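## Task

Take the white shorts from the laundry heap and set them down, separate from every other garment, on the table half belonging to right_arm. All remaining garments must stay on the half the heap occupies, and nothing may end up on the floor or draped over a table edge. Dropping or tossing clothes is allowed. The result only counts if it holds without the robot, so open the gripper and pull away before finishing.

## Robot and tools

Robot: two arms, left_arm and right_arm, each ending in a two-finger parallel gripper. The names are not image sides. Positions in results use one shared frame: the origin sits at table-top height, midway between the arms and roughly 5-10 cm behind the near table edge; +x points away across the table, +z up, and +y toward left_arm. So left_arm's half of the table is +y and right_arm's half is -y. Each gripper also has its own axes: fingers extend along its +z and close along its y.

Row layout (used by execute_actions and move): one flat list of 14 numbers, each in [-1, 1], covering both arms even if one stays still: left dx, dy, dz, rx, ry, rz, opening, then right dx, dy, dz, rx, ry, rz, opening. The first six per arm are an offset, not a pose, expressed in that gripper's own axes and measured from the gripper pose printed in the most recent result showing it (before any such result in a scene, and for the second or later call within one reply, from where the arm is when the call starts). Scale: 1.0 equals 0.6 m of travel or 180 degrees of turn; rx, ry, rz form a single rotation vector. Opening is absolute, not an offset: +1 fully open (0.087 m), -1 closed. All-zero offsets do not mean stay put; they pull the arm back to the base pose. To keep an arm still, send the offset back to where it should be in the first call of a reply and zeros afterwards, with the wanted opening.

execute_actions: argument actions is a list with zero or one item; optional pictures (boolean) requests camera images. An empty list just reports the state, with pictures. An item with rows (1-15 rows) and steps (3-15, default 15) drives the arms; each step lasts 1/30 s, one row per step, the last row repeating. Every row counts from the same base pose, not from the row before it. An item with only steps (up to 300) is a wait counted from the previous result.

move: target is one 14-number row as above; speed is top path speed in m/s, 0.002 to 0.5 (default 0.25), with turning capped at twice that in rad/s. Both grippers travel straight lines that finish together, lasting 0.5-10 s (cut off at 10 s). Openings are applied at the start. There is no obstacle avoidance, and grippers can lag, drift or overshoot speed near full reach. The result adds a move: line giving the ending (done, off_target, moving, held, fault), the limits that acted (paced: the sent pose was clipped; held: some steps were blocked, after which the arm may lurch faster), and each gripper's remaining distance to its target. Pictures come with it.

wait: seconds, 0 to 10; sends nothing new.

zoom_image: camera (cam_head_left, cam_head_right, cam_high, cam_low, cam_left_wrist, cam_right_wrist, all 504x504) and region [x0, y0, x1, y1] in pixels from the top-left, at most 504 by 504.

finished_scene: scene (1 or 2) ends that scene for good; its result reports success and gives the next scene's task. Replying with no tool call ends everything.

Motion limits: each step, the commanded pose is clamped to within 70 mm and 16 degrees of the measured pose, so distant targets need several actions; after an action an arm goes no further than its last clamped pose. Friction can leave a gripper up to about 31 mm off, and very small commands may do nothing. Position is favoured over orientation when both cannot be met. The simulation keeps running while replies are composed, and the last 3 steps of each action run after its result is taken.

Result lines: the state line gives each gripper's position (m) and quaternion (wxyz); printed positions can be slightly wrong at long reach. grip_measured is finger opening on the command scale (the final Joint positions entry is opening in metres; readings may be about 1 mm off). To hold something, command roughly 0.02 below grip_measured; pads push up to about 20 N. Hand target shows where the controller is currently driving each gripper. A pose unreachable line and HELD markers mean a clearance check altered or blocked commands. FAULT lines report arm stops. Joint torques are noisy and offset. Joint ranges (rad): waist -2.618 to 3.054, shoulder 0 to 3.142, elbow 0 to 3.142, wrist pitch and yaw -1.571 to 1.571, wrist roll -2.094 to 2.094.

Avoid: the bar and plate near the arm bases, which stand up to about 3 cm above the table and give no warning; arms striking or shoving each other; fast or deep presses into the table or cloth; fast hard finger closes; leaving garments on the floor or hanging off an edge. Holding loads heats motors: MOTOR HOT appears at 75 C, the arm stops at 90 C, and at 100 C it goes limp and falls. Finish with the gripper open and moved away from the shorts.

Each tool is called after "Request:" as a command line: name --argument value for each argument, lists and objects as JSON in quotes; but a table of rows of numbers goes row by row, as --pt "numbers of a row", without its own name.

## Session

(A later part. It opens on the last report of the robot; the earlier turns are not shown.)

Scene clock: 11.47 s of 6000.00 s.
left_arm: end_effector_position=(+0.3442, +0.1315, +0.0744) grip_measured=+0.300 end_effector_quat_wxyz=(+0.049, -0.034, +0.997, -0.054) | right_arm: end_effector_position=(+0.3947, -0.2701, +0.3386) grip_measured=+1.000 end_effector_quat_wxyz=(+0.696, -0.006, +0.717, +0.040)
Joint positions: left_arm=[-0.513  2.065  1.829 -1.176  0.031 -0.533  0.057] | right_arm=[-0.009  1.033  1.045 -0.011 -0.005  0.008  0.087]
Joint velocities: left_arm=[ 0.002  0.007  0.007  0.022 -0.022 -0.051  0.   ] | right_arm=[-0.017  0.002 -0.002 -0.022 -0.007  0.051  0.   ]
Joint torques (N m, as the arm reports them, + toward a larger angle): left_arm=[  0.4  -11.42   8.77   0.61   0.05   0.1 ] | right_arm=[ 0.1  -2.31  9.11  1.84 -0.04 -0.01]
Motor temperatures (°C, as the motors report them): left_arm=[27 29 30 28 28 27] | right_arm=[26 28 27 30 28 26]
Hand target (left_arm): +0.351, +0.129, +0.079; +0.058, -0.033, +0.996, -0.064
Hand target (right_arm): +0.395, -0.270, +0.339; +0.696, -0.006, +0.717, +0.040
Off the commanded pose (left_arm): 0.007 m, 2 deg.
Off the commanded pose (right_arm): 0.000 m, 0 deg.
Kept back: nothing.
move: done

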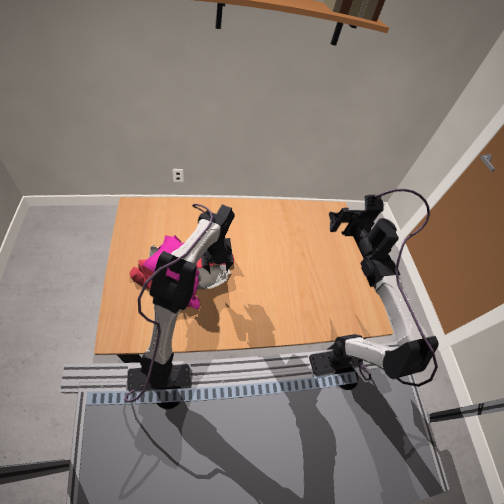

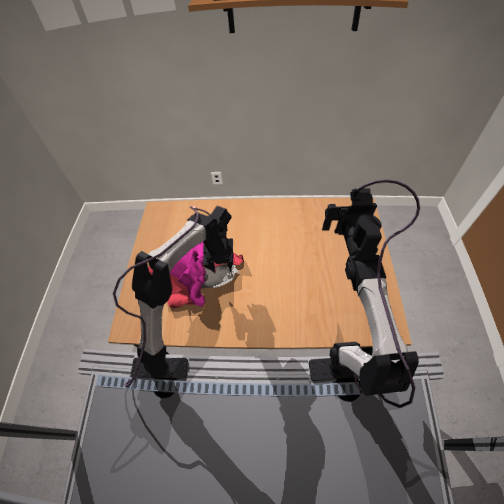

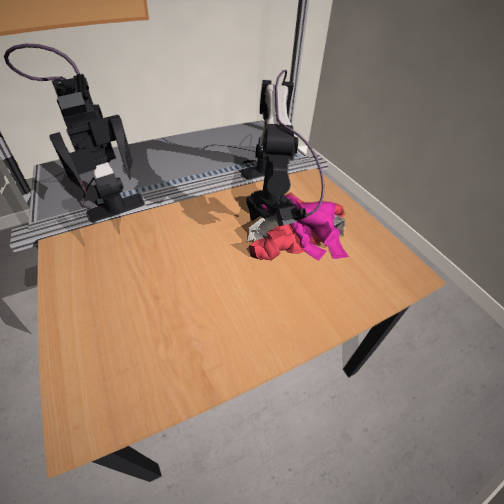

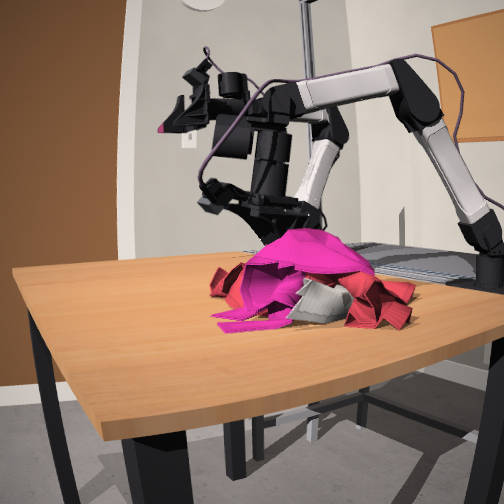

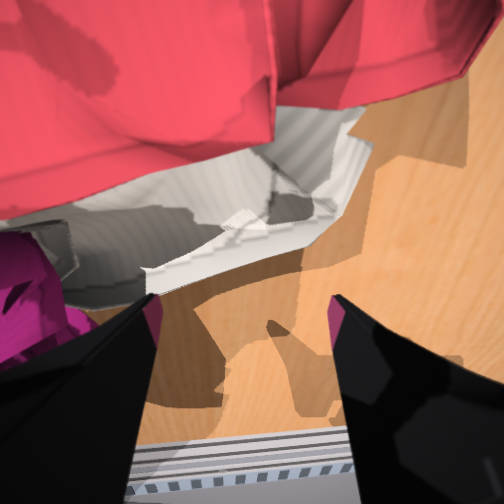

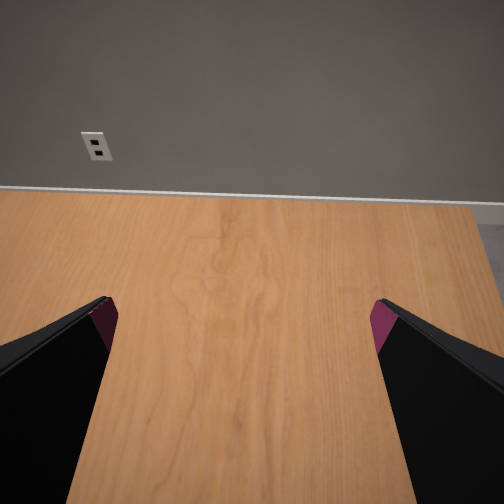

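Request:
move --target '[0,-0.045,0.125,0,0,0,0.55,0,0,0,0,0,0,1]' --speed 0.1

Request:
move --target '[0,0,0.01,0,0,0,-1,0,0,0,0,0,0,1]'

Request:
move --target '[0.03,-0.08,-0.2,0,0,0,-1,0,0,0,0,0,0,1]' --speed 0.15

Scene clock: 12.77 s of 6000.00 s.
left_arm: end_effector_position=(+0.3555, +0.1042, +0.0186) grip_measured=+0.550 end_effector_quat_wxyz=(+0.050, -0.036, +0.997, -0.052) | right_arm: end_effector_position=(+0.3947, -0.2701, +0.3386) grip_measured=+1.000 end_effector_quat_wxyz=(+0.696, -0.006, +0.717, +0.040)
Joint positions: left_arm=[-0.558  2.183  1.792 -1.019  0.018 -0.582  0.068] | right_arm=[-0.009  1.033  1.045 -0.011 -0.005  0.008  0.087]
Joint velocities: left_arm=[-0.017  0.007 -0.017 -0.081 -0.066 -0.066  0.   ] | right_arm=[-0.002  0.002  0.007  0.037 -0.022 -0.051  0.   ]
Joint torques (N m, as the arm reports them, + toward a larger angle): left_arm=[ -1.17 -10.53   4.99   0.97  -0.05  -0.08] | right_arm=[ 0.14 -2.36  9.1   1.85 -0.05 -0.01]
Motor temperatures (°C, as the motors report them): left_arm=[27 30 30 28 28 27] | right_arm=[26 28 27 30 28 26]
Hand target (left_arm): +0.354, +0.097, +0.004; +0.048, -0.034, +0.997, -0.054
Hand target (right_arm): +0.395, -0.270, +0.339; +0.696, -0.006, +0.717, +0.040
Off the commanded pose (left_arm): 0.017 m, 0 deg.
Off the commanded pose (right_arm): 0.000 m, 0 deg.
Kept back: nothing.
move: off_target (left_arm)

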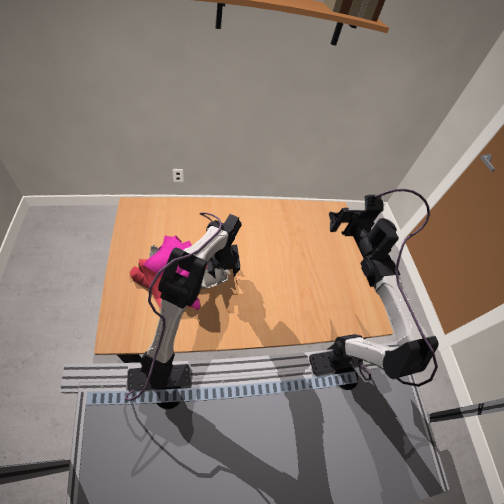

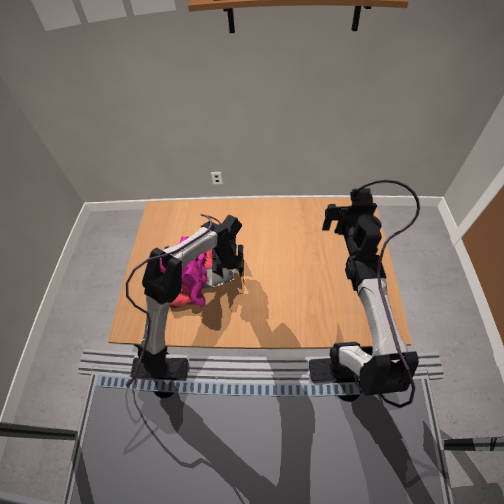

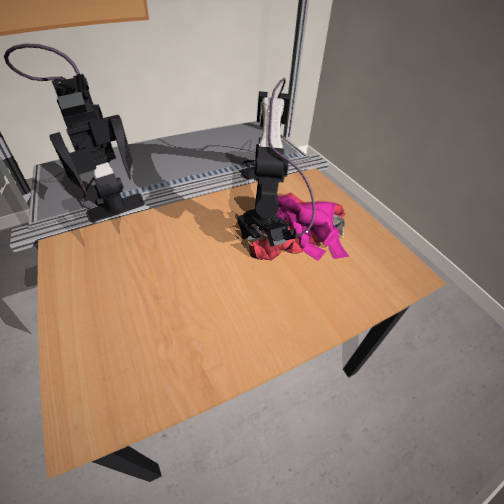

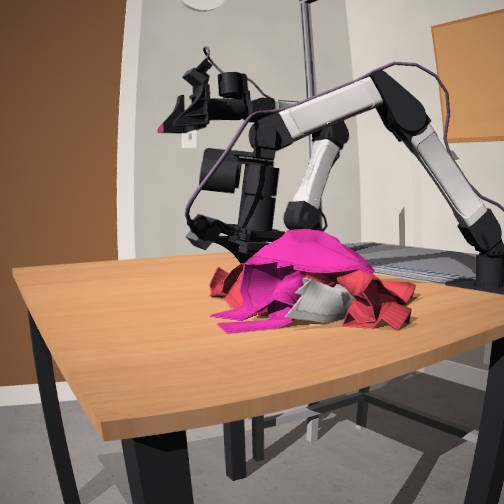

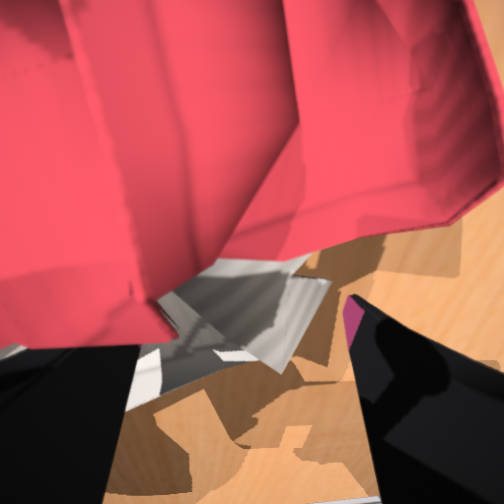

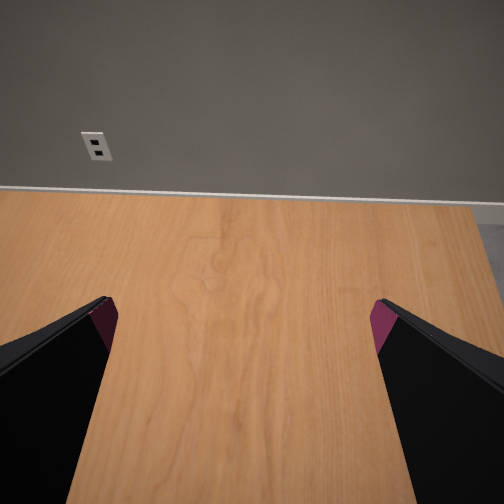

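Scene clock: 13.47 s of 6000.00 s.
left_arm: end_effector_position=(+0.3556, +0.1046, +0.0190) grip_measured=-0.992 end_effector_quat_wxyz=(+0.051, -0.036, +0.997, -0.051) | right_arm: end_effector_position=(+0.3947, -0.2701, +0.3386) grip_measured=+1.000 end_effector_quat_wxyz=(+0.696, -0.006, +0.717, +0.040)
Joint positions: left_arm=[-0.558  2.182  1.792 -1.02   0.015 -0.582  0.   ] | right_arm=[-0.009  1.033  1.045 -0.011 -0.005  0.008  0.087]
Joint velocities: left_arm=[-0.002  0.007  0.002  0.007 -0.022  0.051 -0.   ] | right_arm=[-0.007 -0.007 -0.012 -0.007  0.081  0.007  0.   ]
Joint torques (N m, as the arm reports them, + toward a larger angle): left_arm=[ -0.13 -11.93   6.03   0.73  -0.01   0.08] | right_arm=[ 0.12 -2.36  9.09  1.84 -0.04 -0.01]
Motor temperatures (°C, as the motors report them): left_arm=[27 30 30 28 28 27] | right_arm=[26 28 27 30 28 26]
Hand target (left_arm): +0.356, +0.104, +0.013; +0.050, -0.036, +0.997, -0.051
Hand target (right_arm): +0.395, -0.270, +0.339; +0.696, -0.006, +0.717, +0.040
Off the commanded pose (left_arm): 0.006 m, 0 deg.
Off the commanded pose (right_arm): 0.000 m, 0 deg.
Kept back: nothing.
move: done

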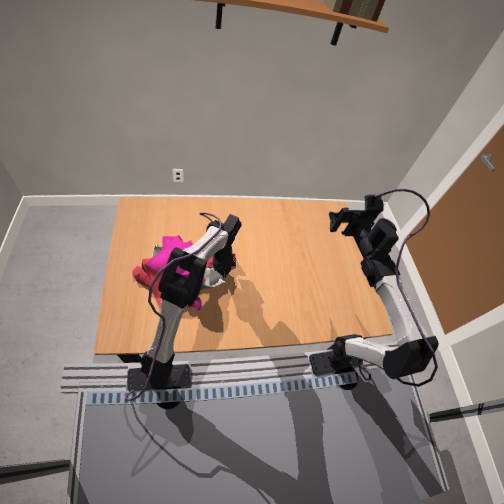

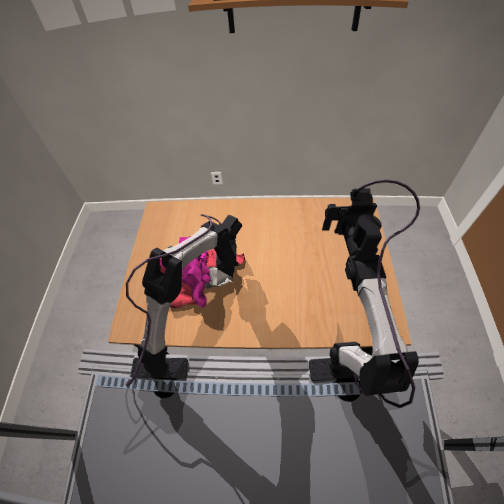

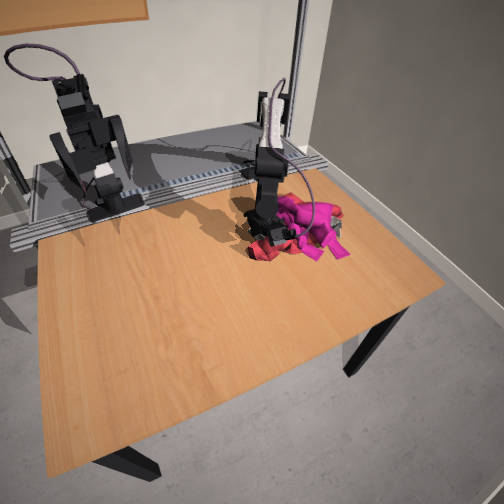

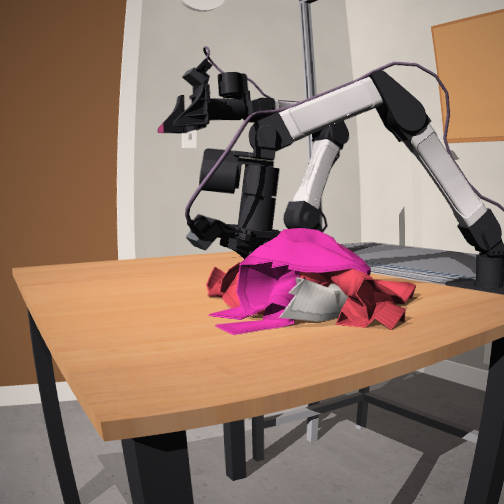

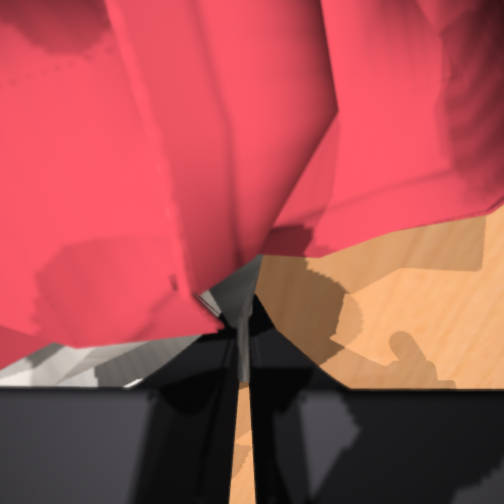

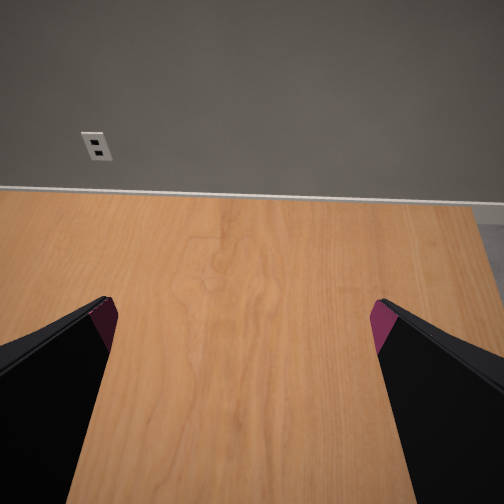

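Scene clock: 15.03 s of 6000.00 s.
left_arm: end_effector_position=(+0.3274, +0.0726, +0.1367) grip_measured=-0.992 end_effector_quat_wxyz=(+0.048, -0.038, +0.997, -0.049) | right_arm: end_effector_position=(+0.3947, -0.2701, +0.3386) grip_measured=+1.000 end_effector_quat_wxyz=(+0.696, -0.006, +0.717, +0.040)
Joint positions: left_arm=[-0.66   2.195  2.281 -1.502  0.001 -0.687  0.   ] | right_arm=[-0.009  1.033  1.045 -0.011 -0.005  0.008  0.087]
Joint velocities: left_arm=[ 0.022  0.002 -0.017 -0.007 -0.022 -0.051  0.   ] | right_arm=[-0.002  0.002  0.027  0.007 -0.051 -0.11   0.   ]
Joint torques (N m, as the arm reports them, + toward a larger angle): left_arm=[ -0.76 -12.     8.55   0.49  -0.08   0.01] | right_arm=[ 0.14 -2.37  9.06  1.85 -0.04 -0.01]
Motor temperatures (°C, as the motors report them): left_arm=[27 31 30 28 28 27] | right_arm=[26 28 28 30 28 26]
Hand target (left_arm): +0.326, +0.069, +0.141; +0.052, -0.036, +0.997, -0.050
Hand target (right_arm): +0.395, -0.270, +0.339; +0.696, -0.006, +0.717, +0.040
Off the commanded pose (left_arm): 0.007 m, 0 deg.
Off the commanded pose (right_arm): 0.000 m, 0 deg.
Kept back: nothing.
move: done

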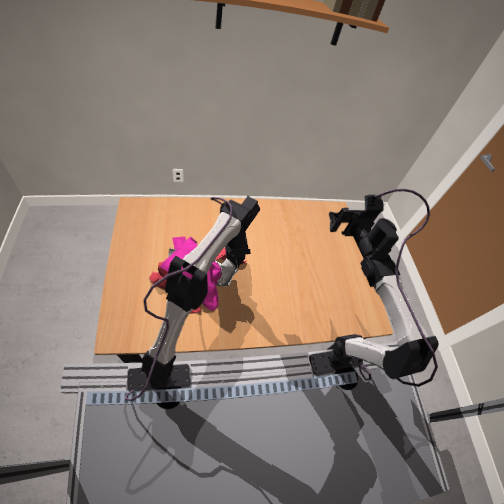

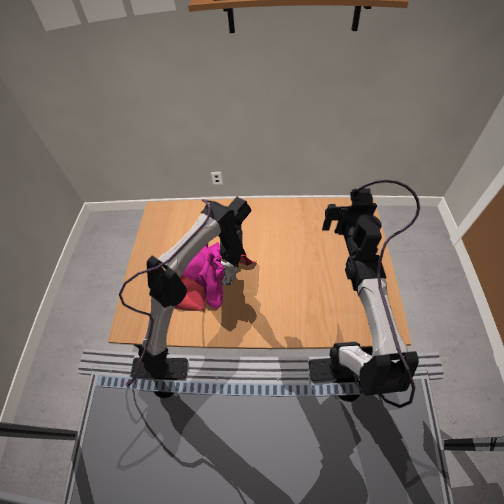

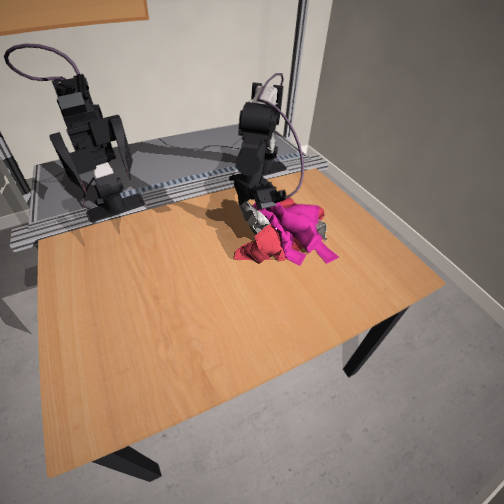

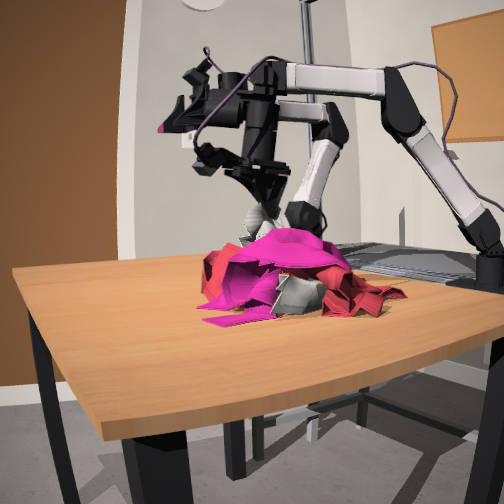

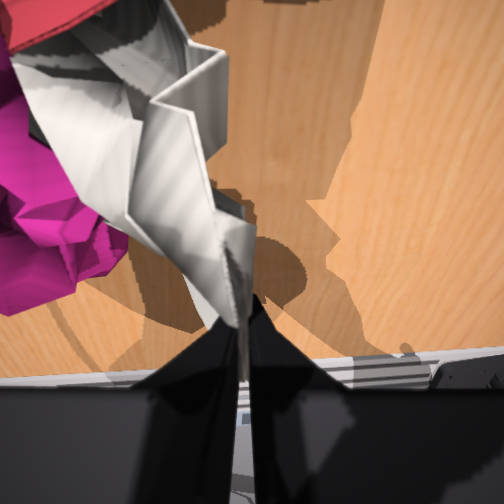

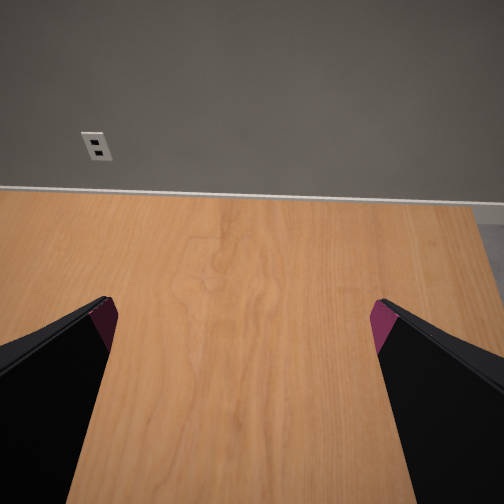

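Request:
move --target '[-0.06,0.15,-0.48,0,-0.22,0,-1,0,0,0,0,0,0,1]' --speed 0.15

Scene clock: 18.03 s of 6000.00 s.
left_arm: end_effector_position=(+0.3290, +0.1884, +0.4010) grip_measured=-0.992 end_effector_quat_wxyz=(+0.443, -0.043, +0.892, -0.075) | right_arm: end_effector_position=(+0.3947, -0.2701, +0.3386) grip_measured=+1.000 end_effector_quat_wxyz=(+0.696, -0.006, +0.717, +0.040)
Joint positions: left_arm=[-0.604  1.809  2.732 -1.584 -0.358 -0.471  0.   ] | right_arm=[-0.009  1.033  1.045 -0.011 -0.005  0.008  0.087]
Joint velocities: left_arm=[-0.012  0.002 -0.002 -0.081 -0.051 -0.007  0.   ] | right_arm=[ 0.007 -0.007 -0.007 -0.022  0.051 -0.007  0.   ]
Joint torques (N m, as the arm reports them, + toward a larger angle): left_arm=[ 0.43 -7.54  6.09  1.43 -0.3   0.12] | right_arm=[ 0.12 -2.35  9.08  1.84 -0.04 -0.01]
Motor temperatures (°C, as the motors report them): left_arm=[27 31 30 28 28 27] | right_arm=[26 28 28 31 28 26]
Hand target (left_arm): +0.326, +0.195, +0.410; +0.456, -0.047, +0.885, -0.075
Hand target (right_arm): +0.395, -0.270, +0.339; +0.696, -0.006, +0.717, +0.040
Off the commanded pose (left_arm): 0.016 m, 9 deg.
Off the commanded pose (right_arm): 0.000 m, 0 deg.
joint sent to its limit (left arm) — the command would take joint 4 (wrist pitch) past its lower limit, so that joint was sent only as far as its limit.
Kept back: nothing.
move: off_target (left_arm)

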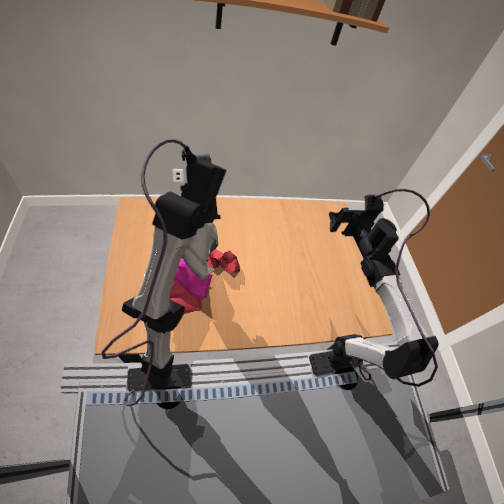

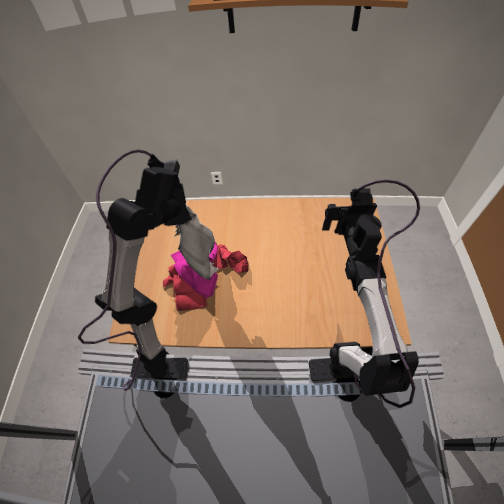

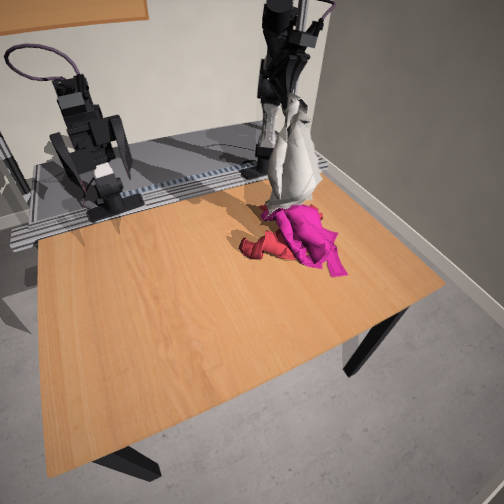

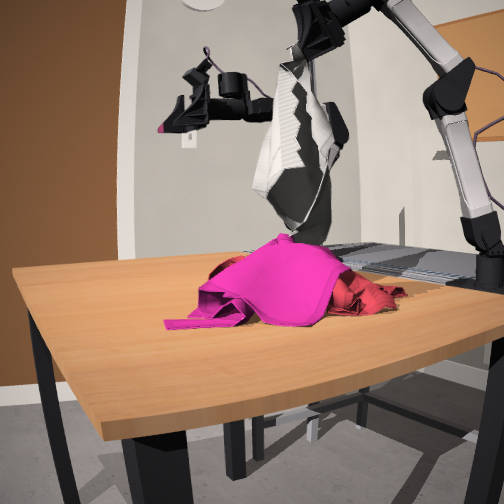

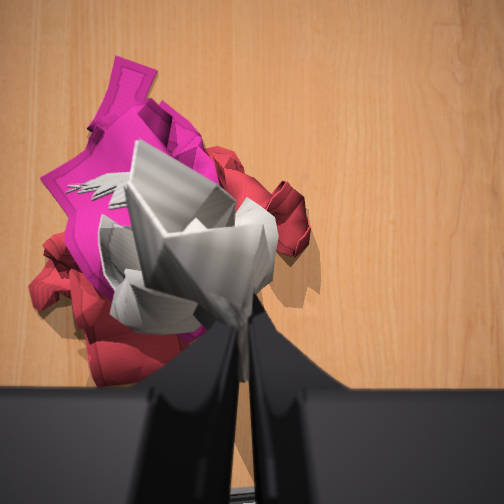

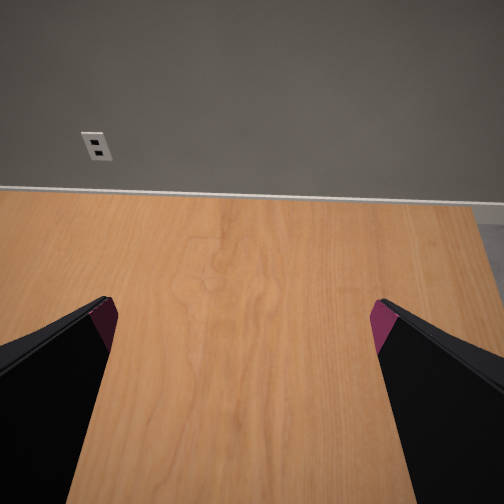

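Request:
move --target '[0.065,-0.65,0.09,0.24,0.05,0.18,-1,0,-0.4,-0.25,0.2,0,0,1]' --speed 0.25

Scene clock: 21.13 s of 6000.00 s.
left_arm: end_effector_position=(+0.3533, -0.2038, +0.3928) grip_measured=-0.992 end_effector_quat_wxyz=(+0.561, +0.279, +0.674, -0.390) | right_arm: end_effector_position=(+0.2606, -0.5116, +0.3402) grip_measured=+1.000 end_effector_quat_wxyz=(+0.669, +0.206, +0.689, -0.187)
Joint positions: left_arm=[-1.032  2.353  2.83  -0.533  0.015 -0.189  0.   ] | right_arm=[-0.987  0.856  0.996 -0.125 -0.355  0.008  0.087]
Joint velocities: left_arm=[ 0.007  0.007 -0.002 -0.022  0.066 -0.037 -0.001] | right_arm=[-0.007 -0.007 -0.007 -0.066 -0.066  0.007  0.   ]
Joint torques (N m, as the arm reports them, + toward a larger angle): left_arm=[ -0.38 -12.93   8.58   1.83   0.07   0.12] | right_arm=[-0.66  0.36  7.62  1.91 -0.13 -0.01]
Motor temperatures (°C, as the motors report them): left_arm=[27 32 31 29 28 27] | right_arm=[26 28 28 31 28 26]
Hand target (left_arm): +0.351, -0.206, +0.404; +0.571, +0.279, +0.660, -0.401
Hand target (right_arm): +0.262, -0.515, +0.333; +0.665, +0.209, +0.693, -0.184
Off the commanded pose (left_arm): 0.013 m, 33 deg; orientation clipped at the last step of the last action.
Off the commanded pose (right_arm): 0.012 m, 1 deg.
elbow stopped short (left arm): the move would have taken joint 3 (elbow) straighter than the controller allows; a more bent joint 3 avoids this.
Kept back: nothing.
move: off_target (left_arm, right_arm); limits=paced

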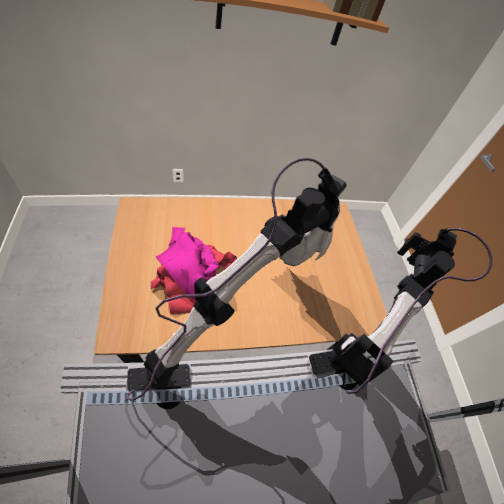

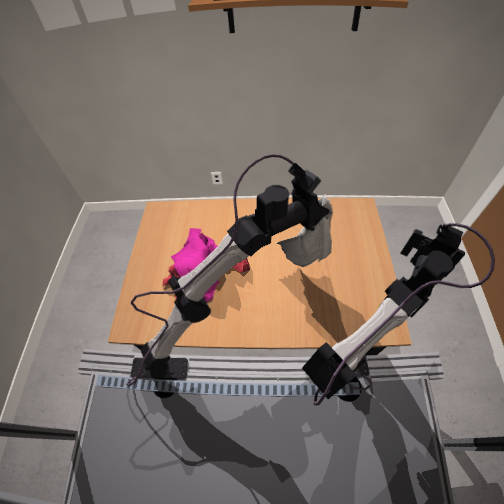

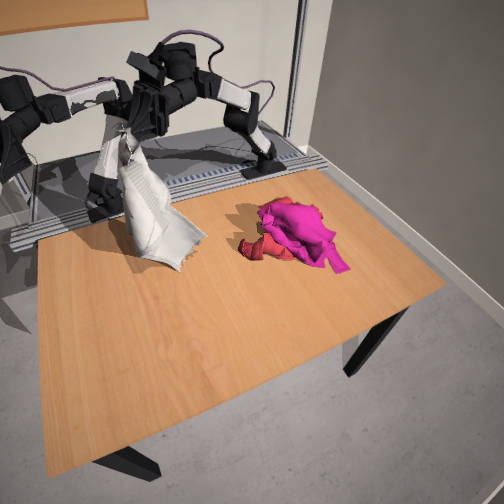

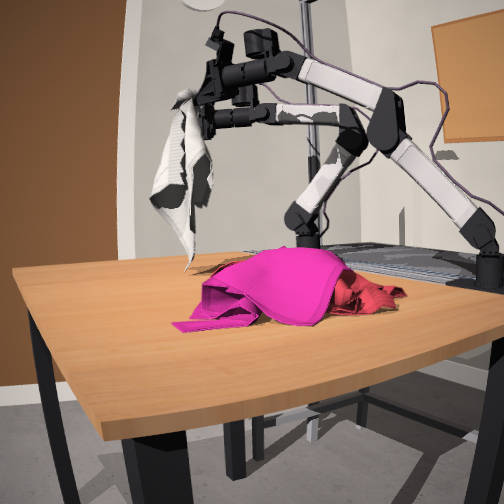

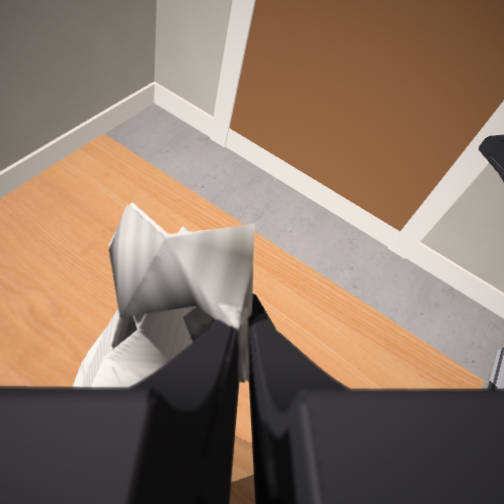

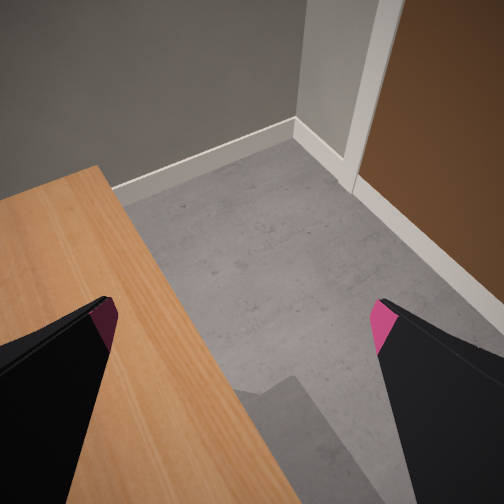

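Lower while moving further out, then release.

Request:
move --target '[0.3,0.03,0.2,0,0.05,0,-1,0,0,0,0,0,0,1]' --speed 0.2

Request:
move --target '[0,0,0,0,0,0,1,0,0,0,0,0,0,1]'

Request:
move --target '[-0.1,0,-0.4,0,0,0,1,0,0,0,0,0,0,1]'

Scene clock: 23.43 s of 6000.00 s.
left_arm: end_effector_position=(+0.4035, -0.3001, +0.1949) grip_measured=-0.992 end_effector_quat_wxyz=(+0.547, +0.287, +0.685, -0.385) | right_arm: end_effector_position=(+0.2606, -0.5116, +0.3402) grip_measured=+1.000 end_effector_quat_wxyz=(+0.669, +0.206, +0.689, -0.187)
Joint positions: left_arm=[-1.04   2.78   2.832 -0.146  0.016 -0.189  0.   ] | right_arm=[-0.987  0.856  0.996 -0.125 -0.355  0.008  0.087]
Joint velocities: left_arm=[ 0.002  0.002 -0.007  0.007  0.007 -0.037 -0.002] | right_arm=[ 0.012  0.002 -0.002  0.066  0.037 -0.037  0.   ]
Joint torques (N m, as the arm reports them, + toward a larger angle): left_arm=[ -1.17 -16.7    9.81   1.78  -0.09   0.  ] | right_arm=[ 0.09 -0.63  8.74  1.8  -0.04  0.  ]
Motor temperatures (°C, as the motors report them): left_arm=[27 33 31 30 28 27] | right_arm=[26 28 29 31 28 26]
Hand target (left_arm): +0.397, -0.306, +0.207; +0.557, +0.284, +0.673, -0.396
Hand target (right_arm): +0.261, -0.512, +0.340; +0.669, +0.206, +0.689, -0.187
Off the commanded pose (left_arm): 0.015 m, 7 deg.
Off the commanded pose (right_arm): 0.000 m, 0 deg.
elbow stopped short (left arm): the move would have taken joint 3 (elbow) straighter than the controller allows; a more bent joint 3 avoids this.
Kept back: nothing.
move: off_target (left_arm)

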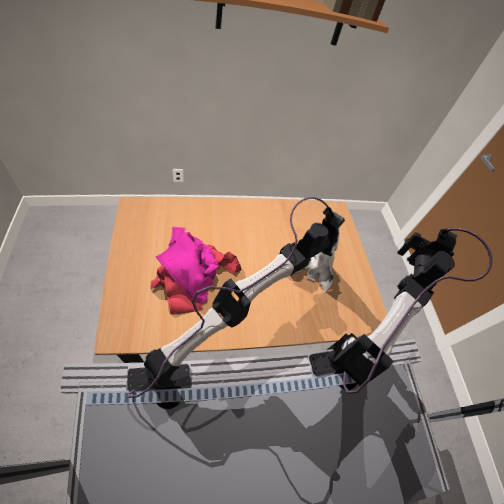

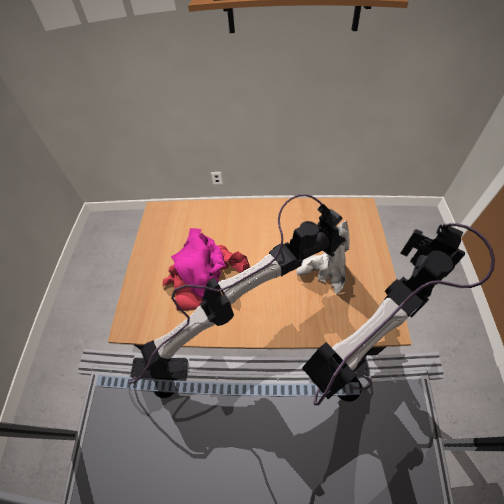

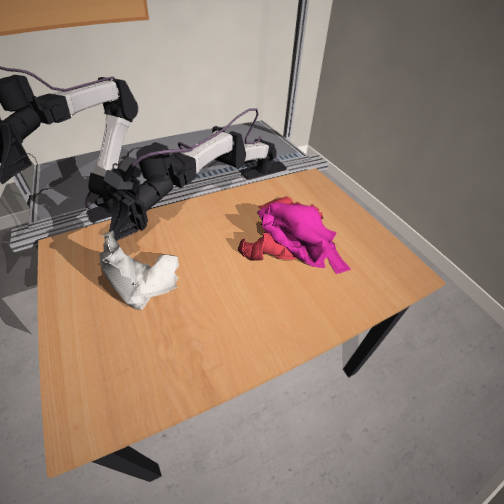

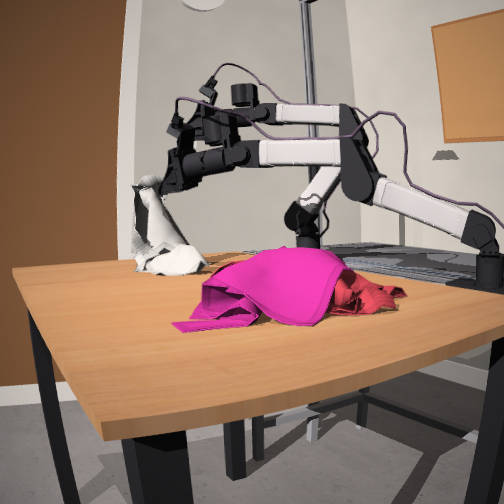

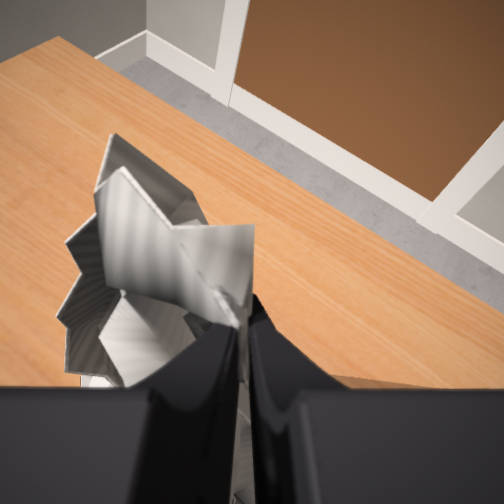

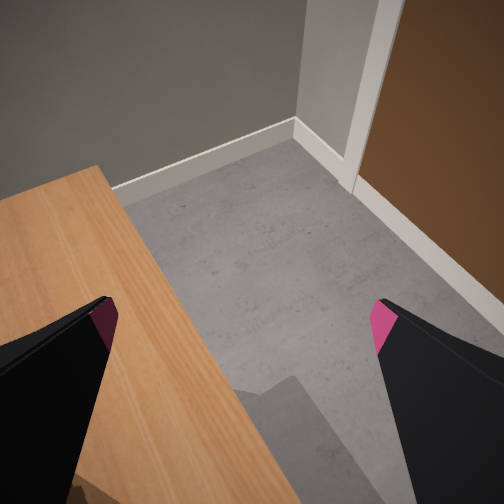

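Scene clock: 23.93 s of 6000.00 s.
left_arm: end_effector_position=(+0.4035, -0.3001, +0.1949) grip_measured=+0.981 end_effector_quat_wxyz=(+0.547, +0.287, +0.685, -0.385) | right_arm: end_effector_position=(+0.2606, -0.5116, +0.3402) grip_measured=+1.000 end_effector_quat_wxyz=(+0.669, +0.206, +0.689, -0.187)
Joint positions: left_arm=[-1.04   2.78   2.832 -0.146  0.016 -0.189  0.087] | right_arm=[-0.987  0.856  0.996 -0.125 -0.355  0.008  0.087]
Joint velocities: left_arm=[-0.022 -0.022  0.007 -0.037  0.007  0.007  0.   ] | right_arm=[ 0.007 -0.017 -0.012 -0.007 -0.037 -0.037  0.   ]
Joint torques (N m, as the arm reports them, + toward a larger angle): left_arm=[  0.1  -16.94   7.82   1.63   0.     0.03] | right_arm=[ 0.13 -0.62  8.74  1.8  -0.04  0.  ]
Motor temperatures (°C, as the motors report them): left_arm=[27 33 31 30 28 27] | right_arm=[26 28 29 31 28 26]
Hand target (left_arm): +0.404, -0.300, +0.195; +0.547, +0.287, +0.685, -0.385
Hand target (right_arm): +0.261, -0.512, +0.340; +0.669, +0.206, +0.689, -0.187
Off the commanded pose (left_arm): 0.000 m, 0 deg.
Off the commanded pose (right_arm): 0.000 m, 0 deg.
Kept back: nothing.
move: done

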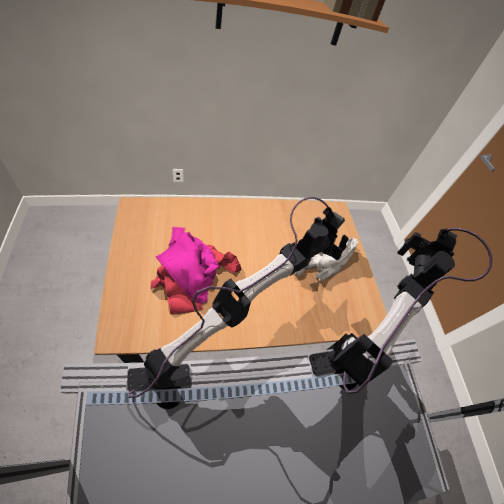

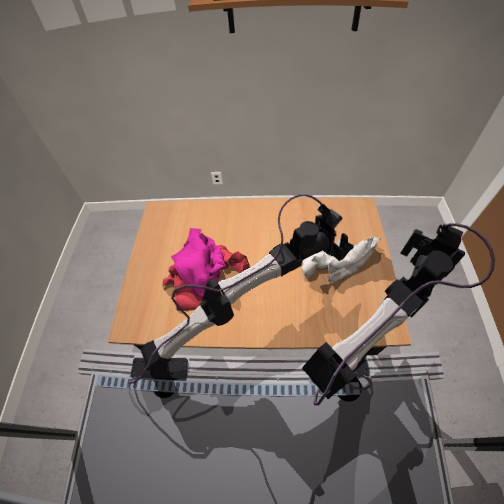

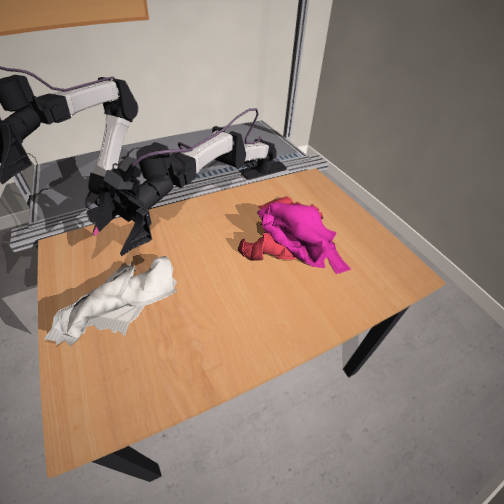

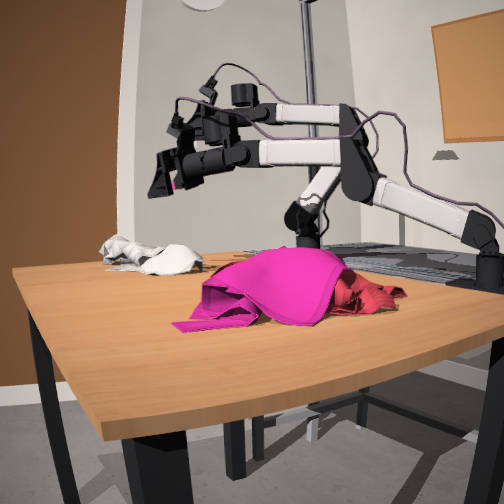

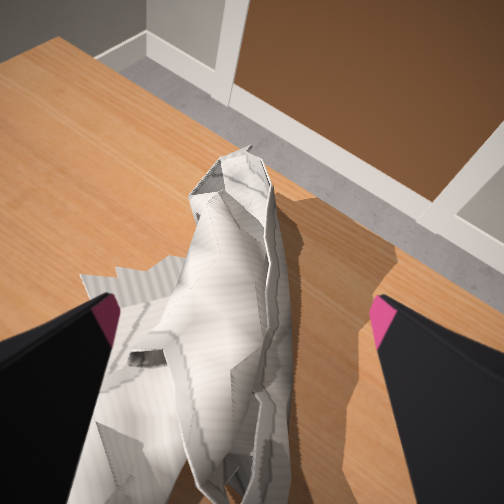

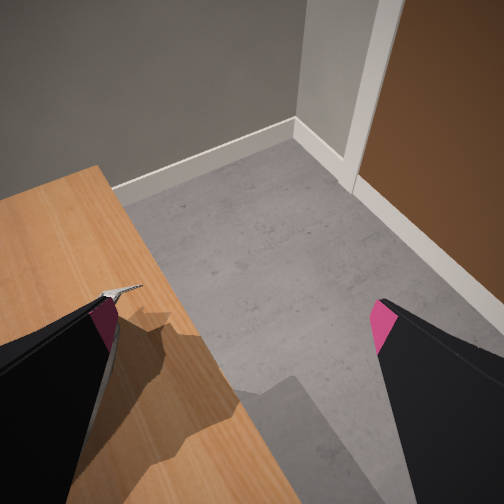

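Scene clock: 25.53 s of 6000.00 s.
left_arm: end_effector_position=(+0.2886, -0.0956, +0.2771) grip_measured=+0.981 end_effector_quat_wxyz=(+0.550, +0.286, +0.683, -0.385) | right_arm: end_effector_position=(+0.2606, -0.5116, +0.3402) grip_measured=+1.000 end_effector_quat_wxyz=(+0.669, +0.206, +0.689, -0.187)
Joint positions: left_arm=[-1.003  1.578  1.261  0.228  0.05  -0.184  0.087] | right_arm=[-0.987  0.856  0.996 -0.125 -0.355  0.008  0.087]
Joint velocities: left_arm=[ 0.012 -0.012  0.002  0.022  0.037  0.007 -0.002] | right_arm=[ 0.007  0.017 -0.017  0.051 -0.051  0.022  0.   ]
Joint torques (N m, as the arm reports them, + toward a larger angle): left_arm=[ 0.52 -8.49  6.45  1.78  0.07  0.05] | right_arm=[ 0.16 -0.65  8.74  1.81 -0.04  0.  ]
Motor temperatures (°C, as the motors report them): left_arm=[27 34 31 30 28 27] | right_arm=[26 28 29 32 28 26]
Hand target (left_arm): +0.289, -0.094, +0.271; +0.547, +0.287, +0.685, -0.385
Hand target (right_arm): +0.261, -0.512, +0.340; +0.669, +0.206, +0.689, -0.187
Off the commanded pose (left_arm): 0.003 m, 0 deg.
Off the commanded pose (right_arm): 0.000 m, 0 deg.
Kept back: nothing.
move: done

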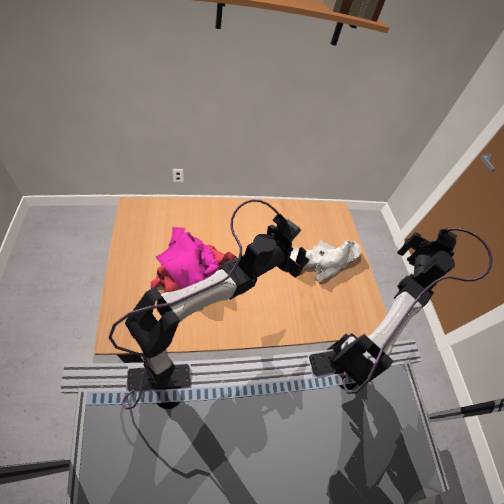

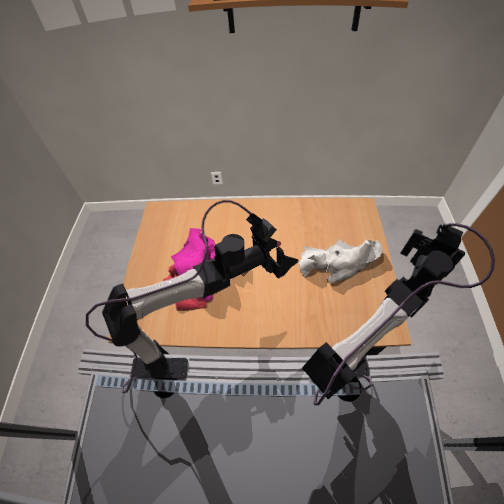

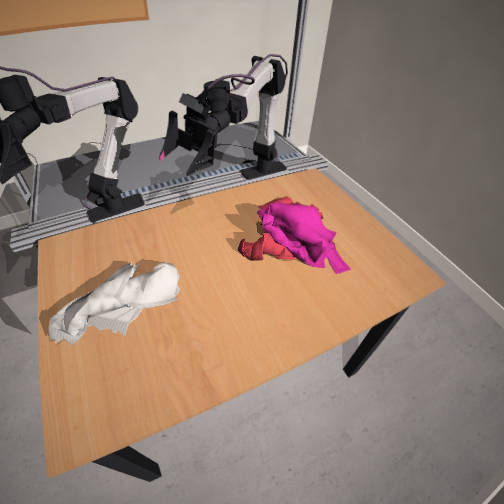

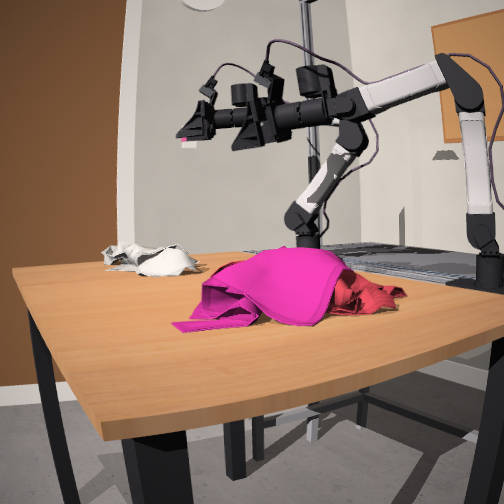

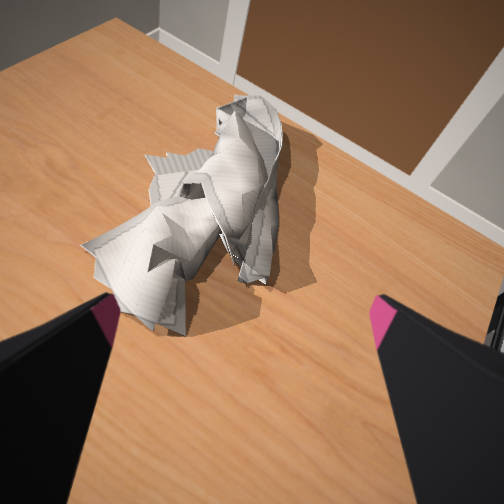

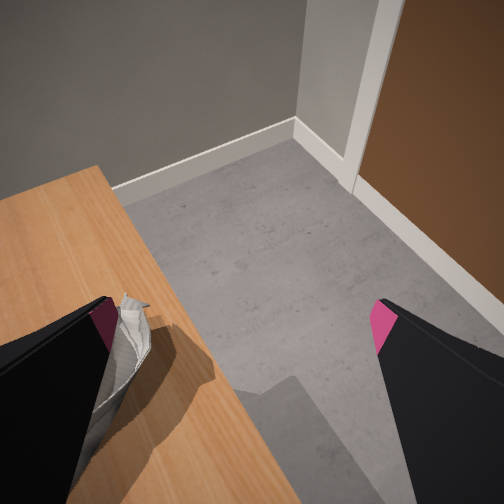

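Everything is on the table.

Request:
finished_scene --scene 1

The scene is finished: the task was done.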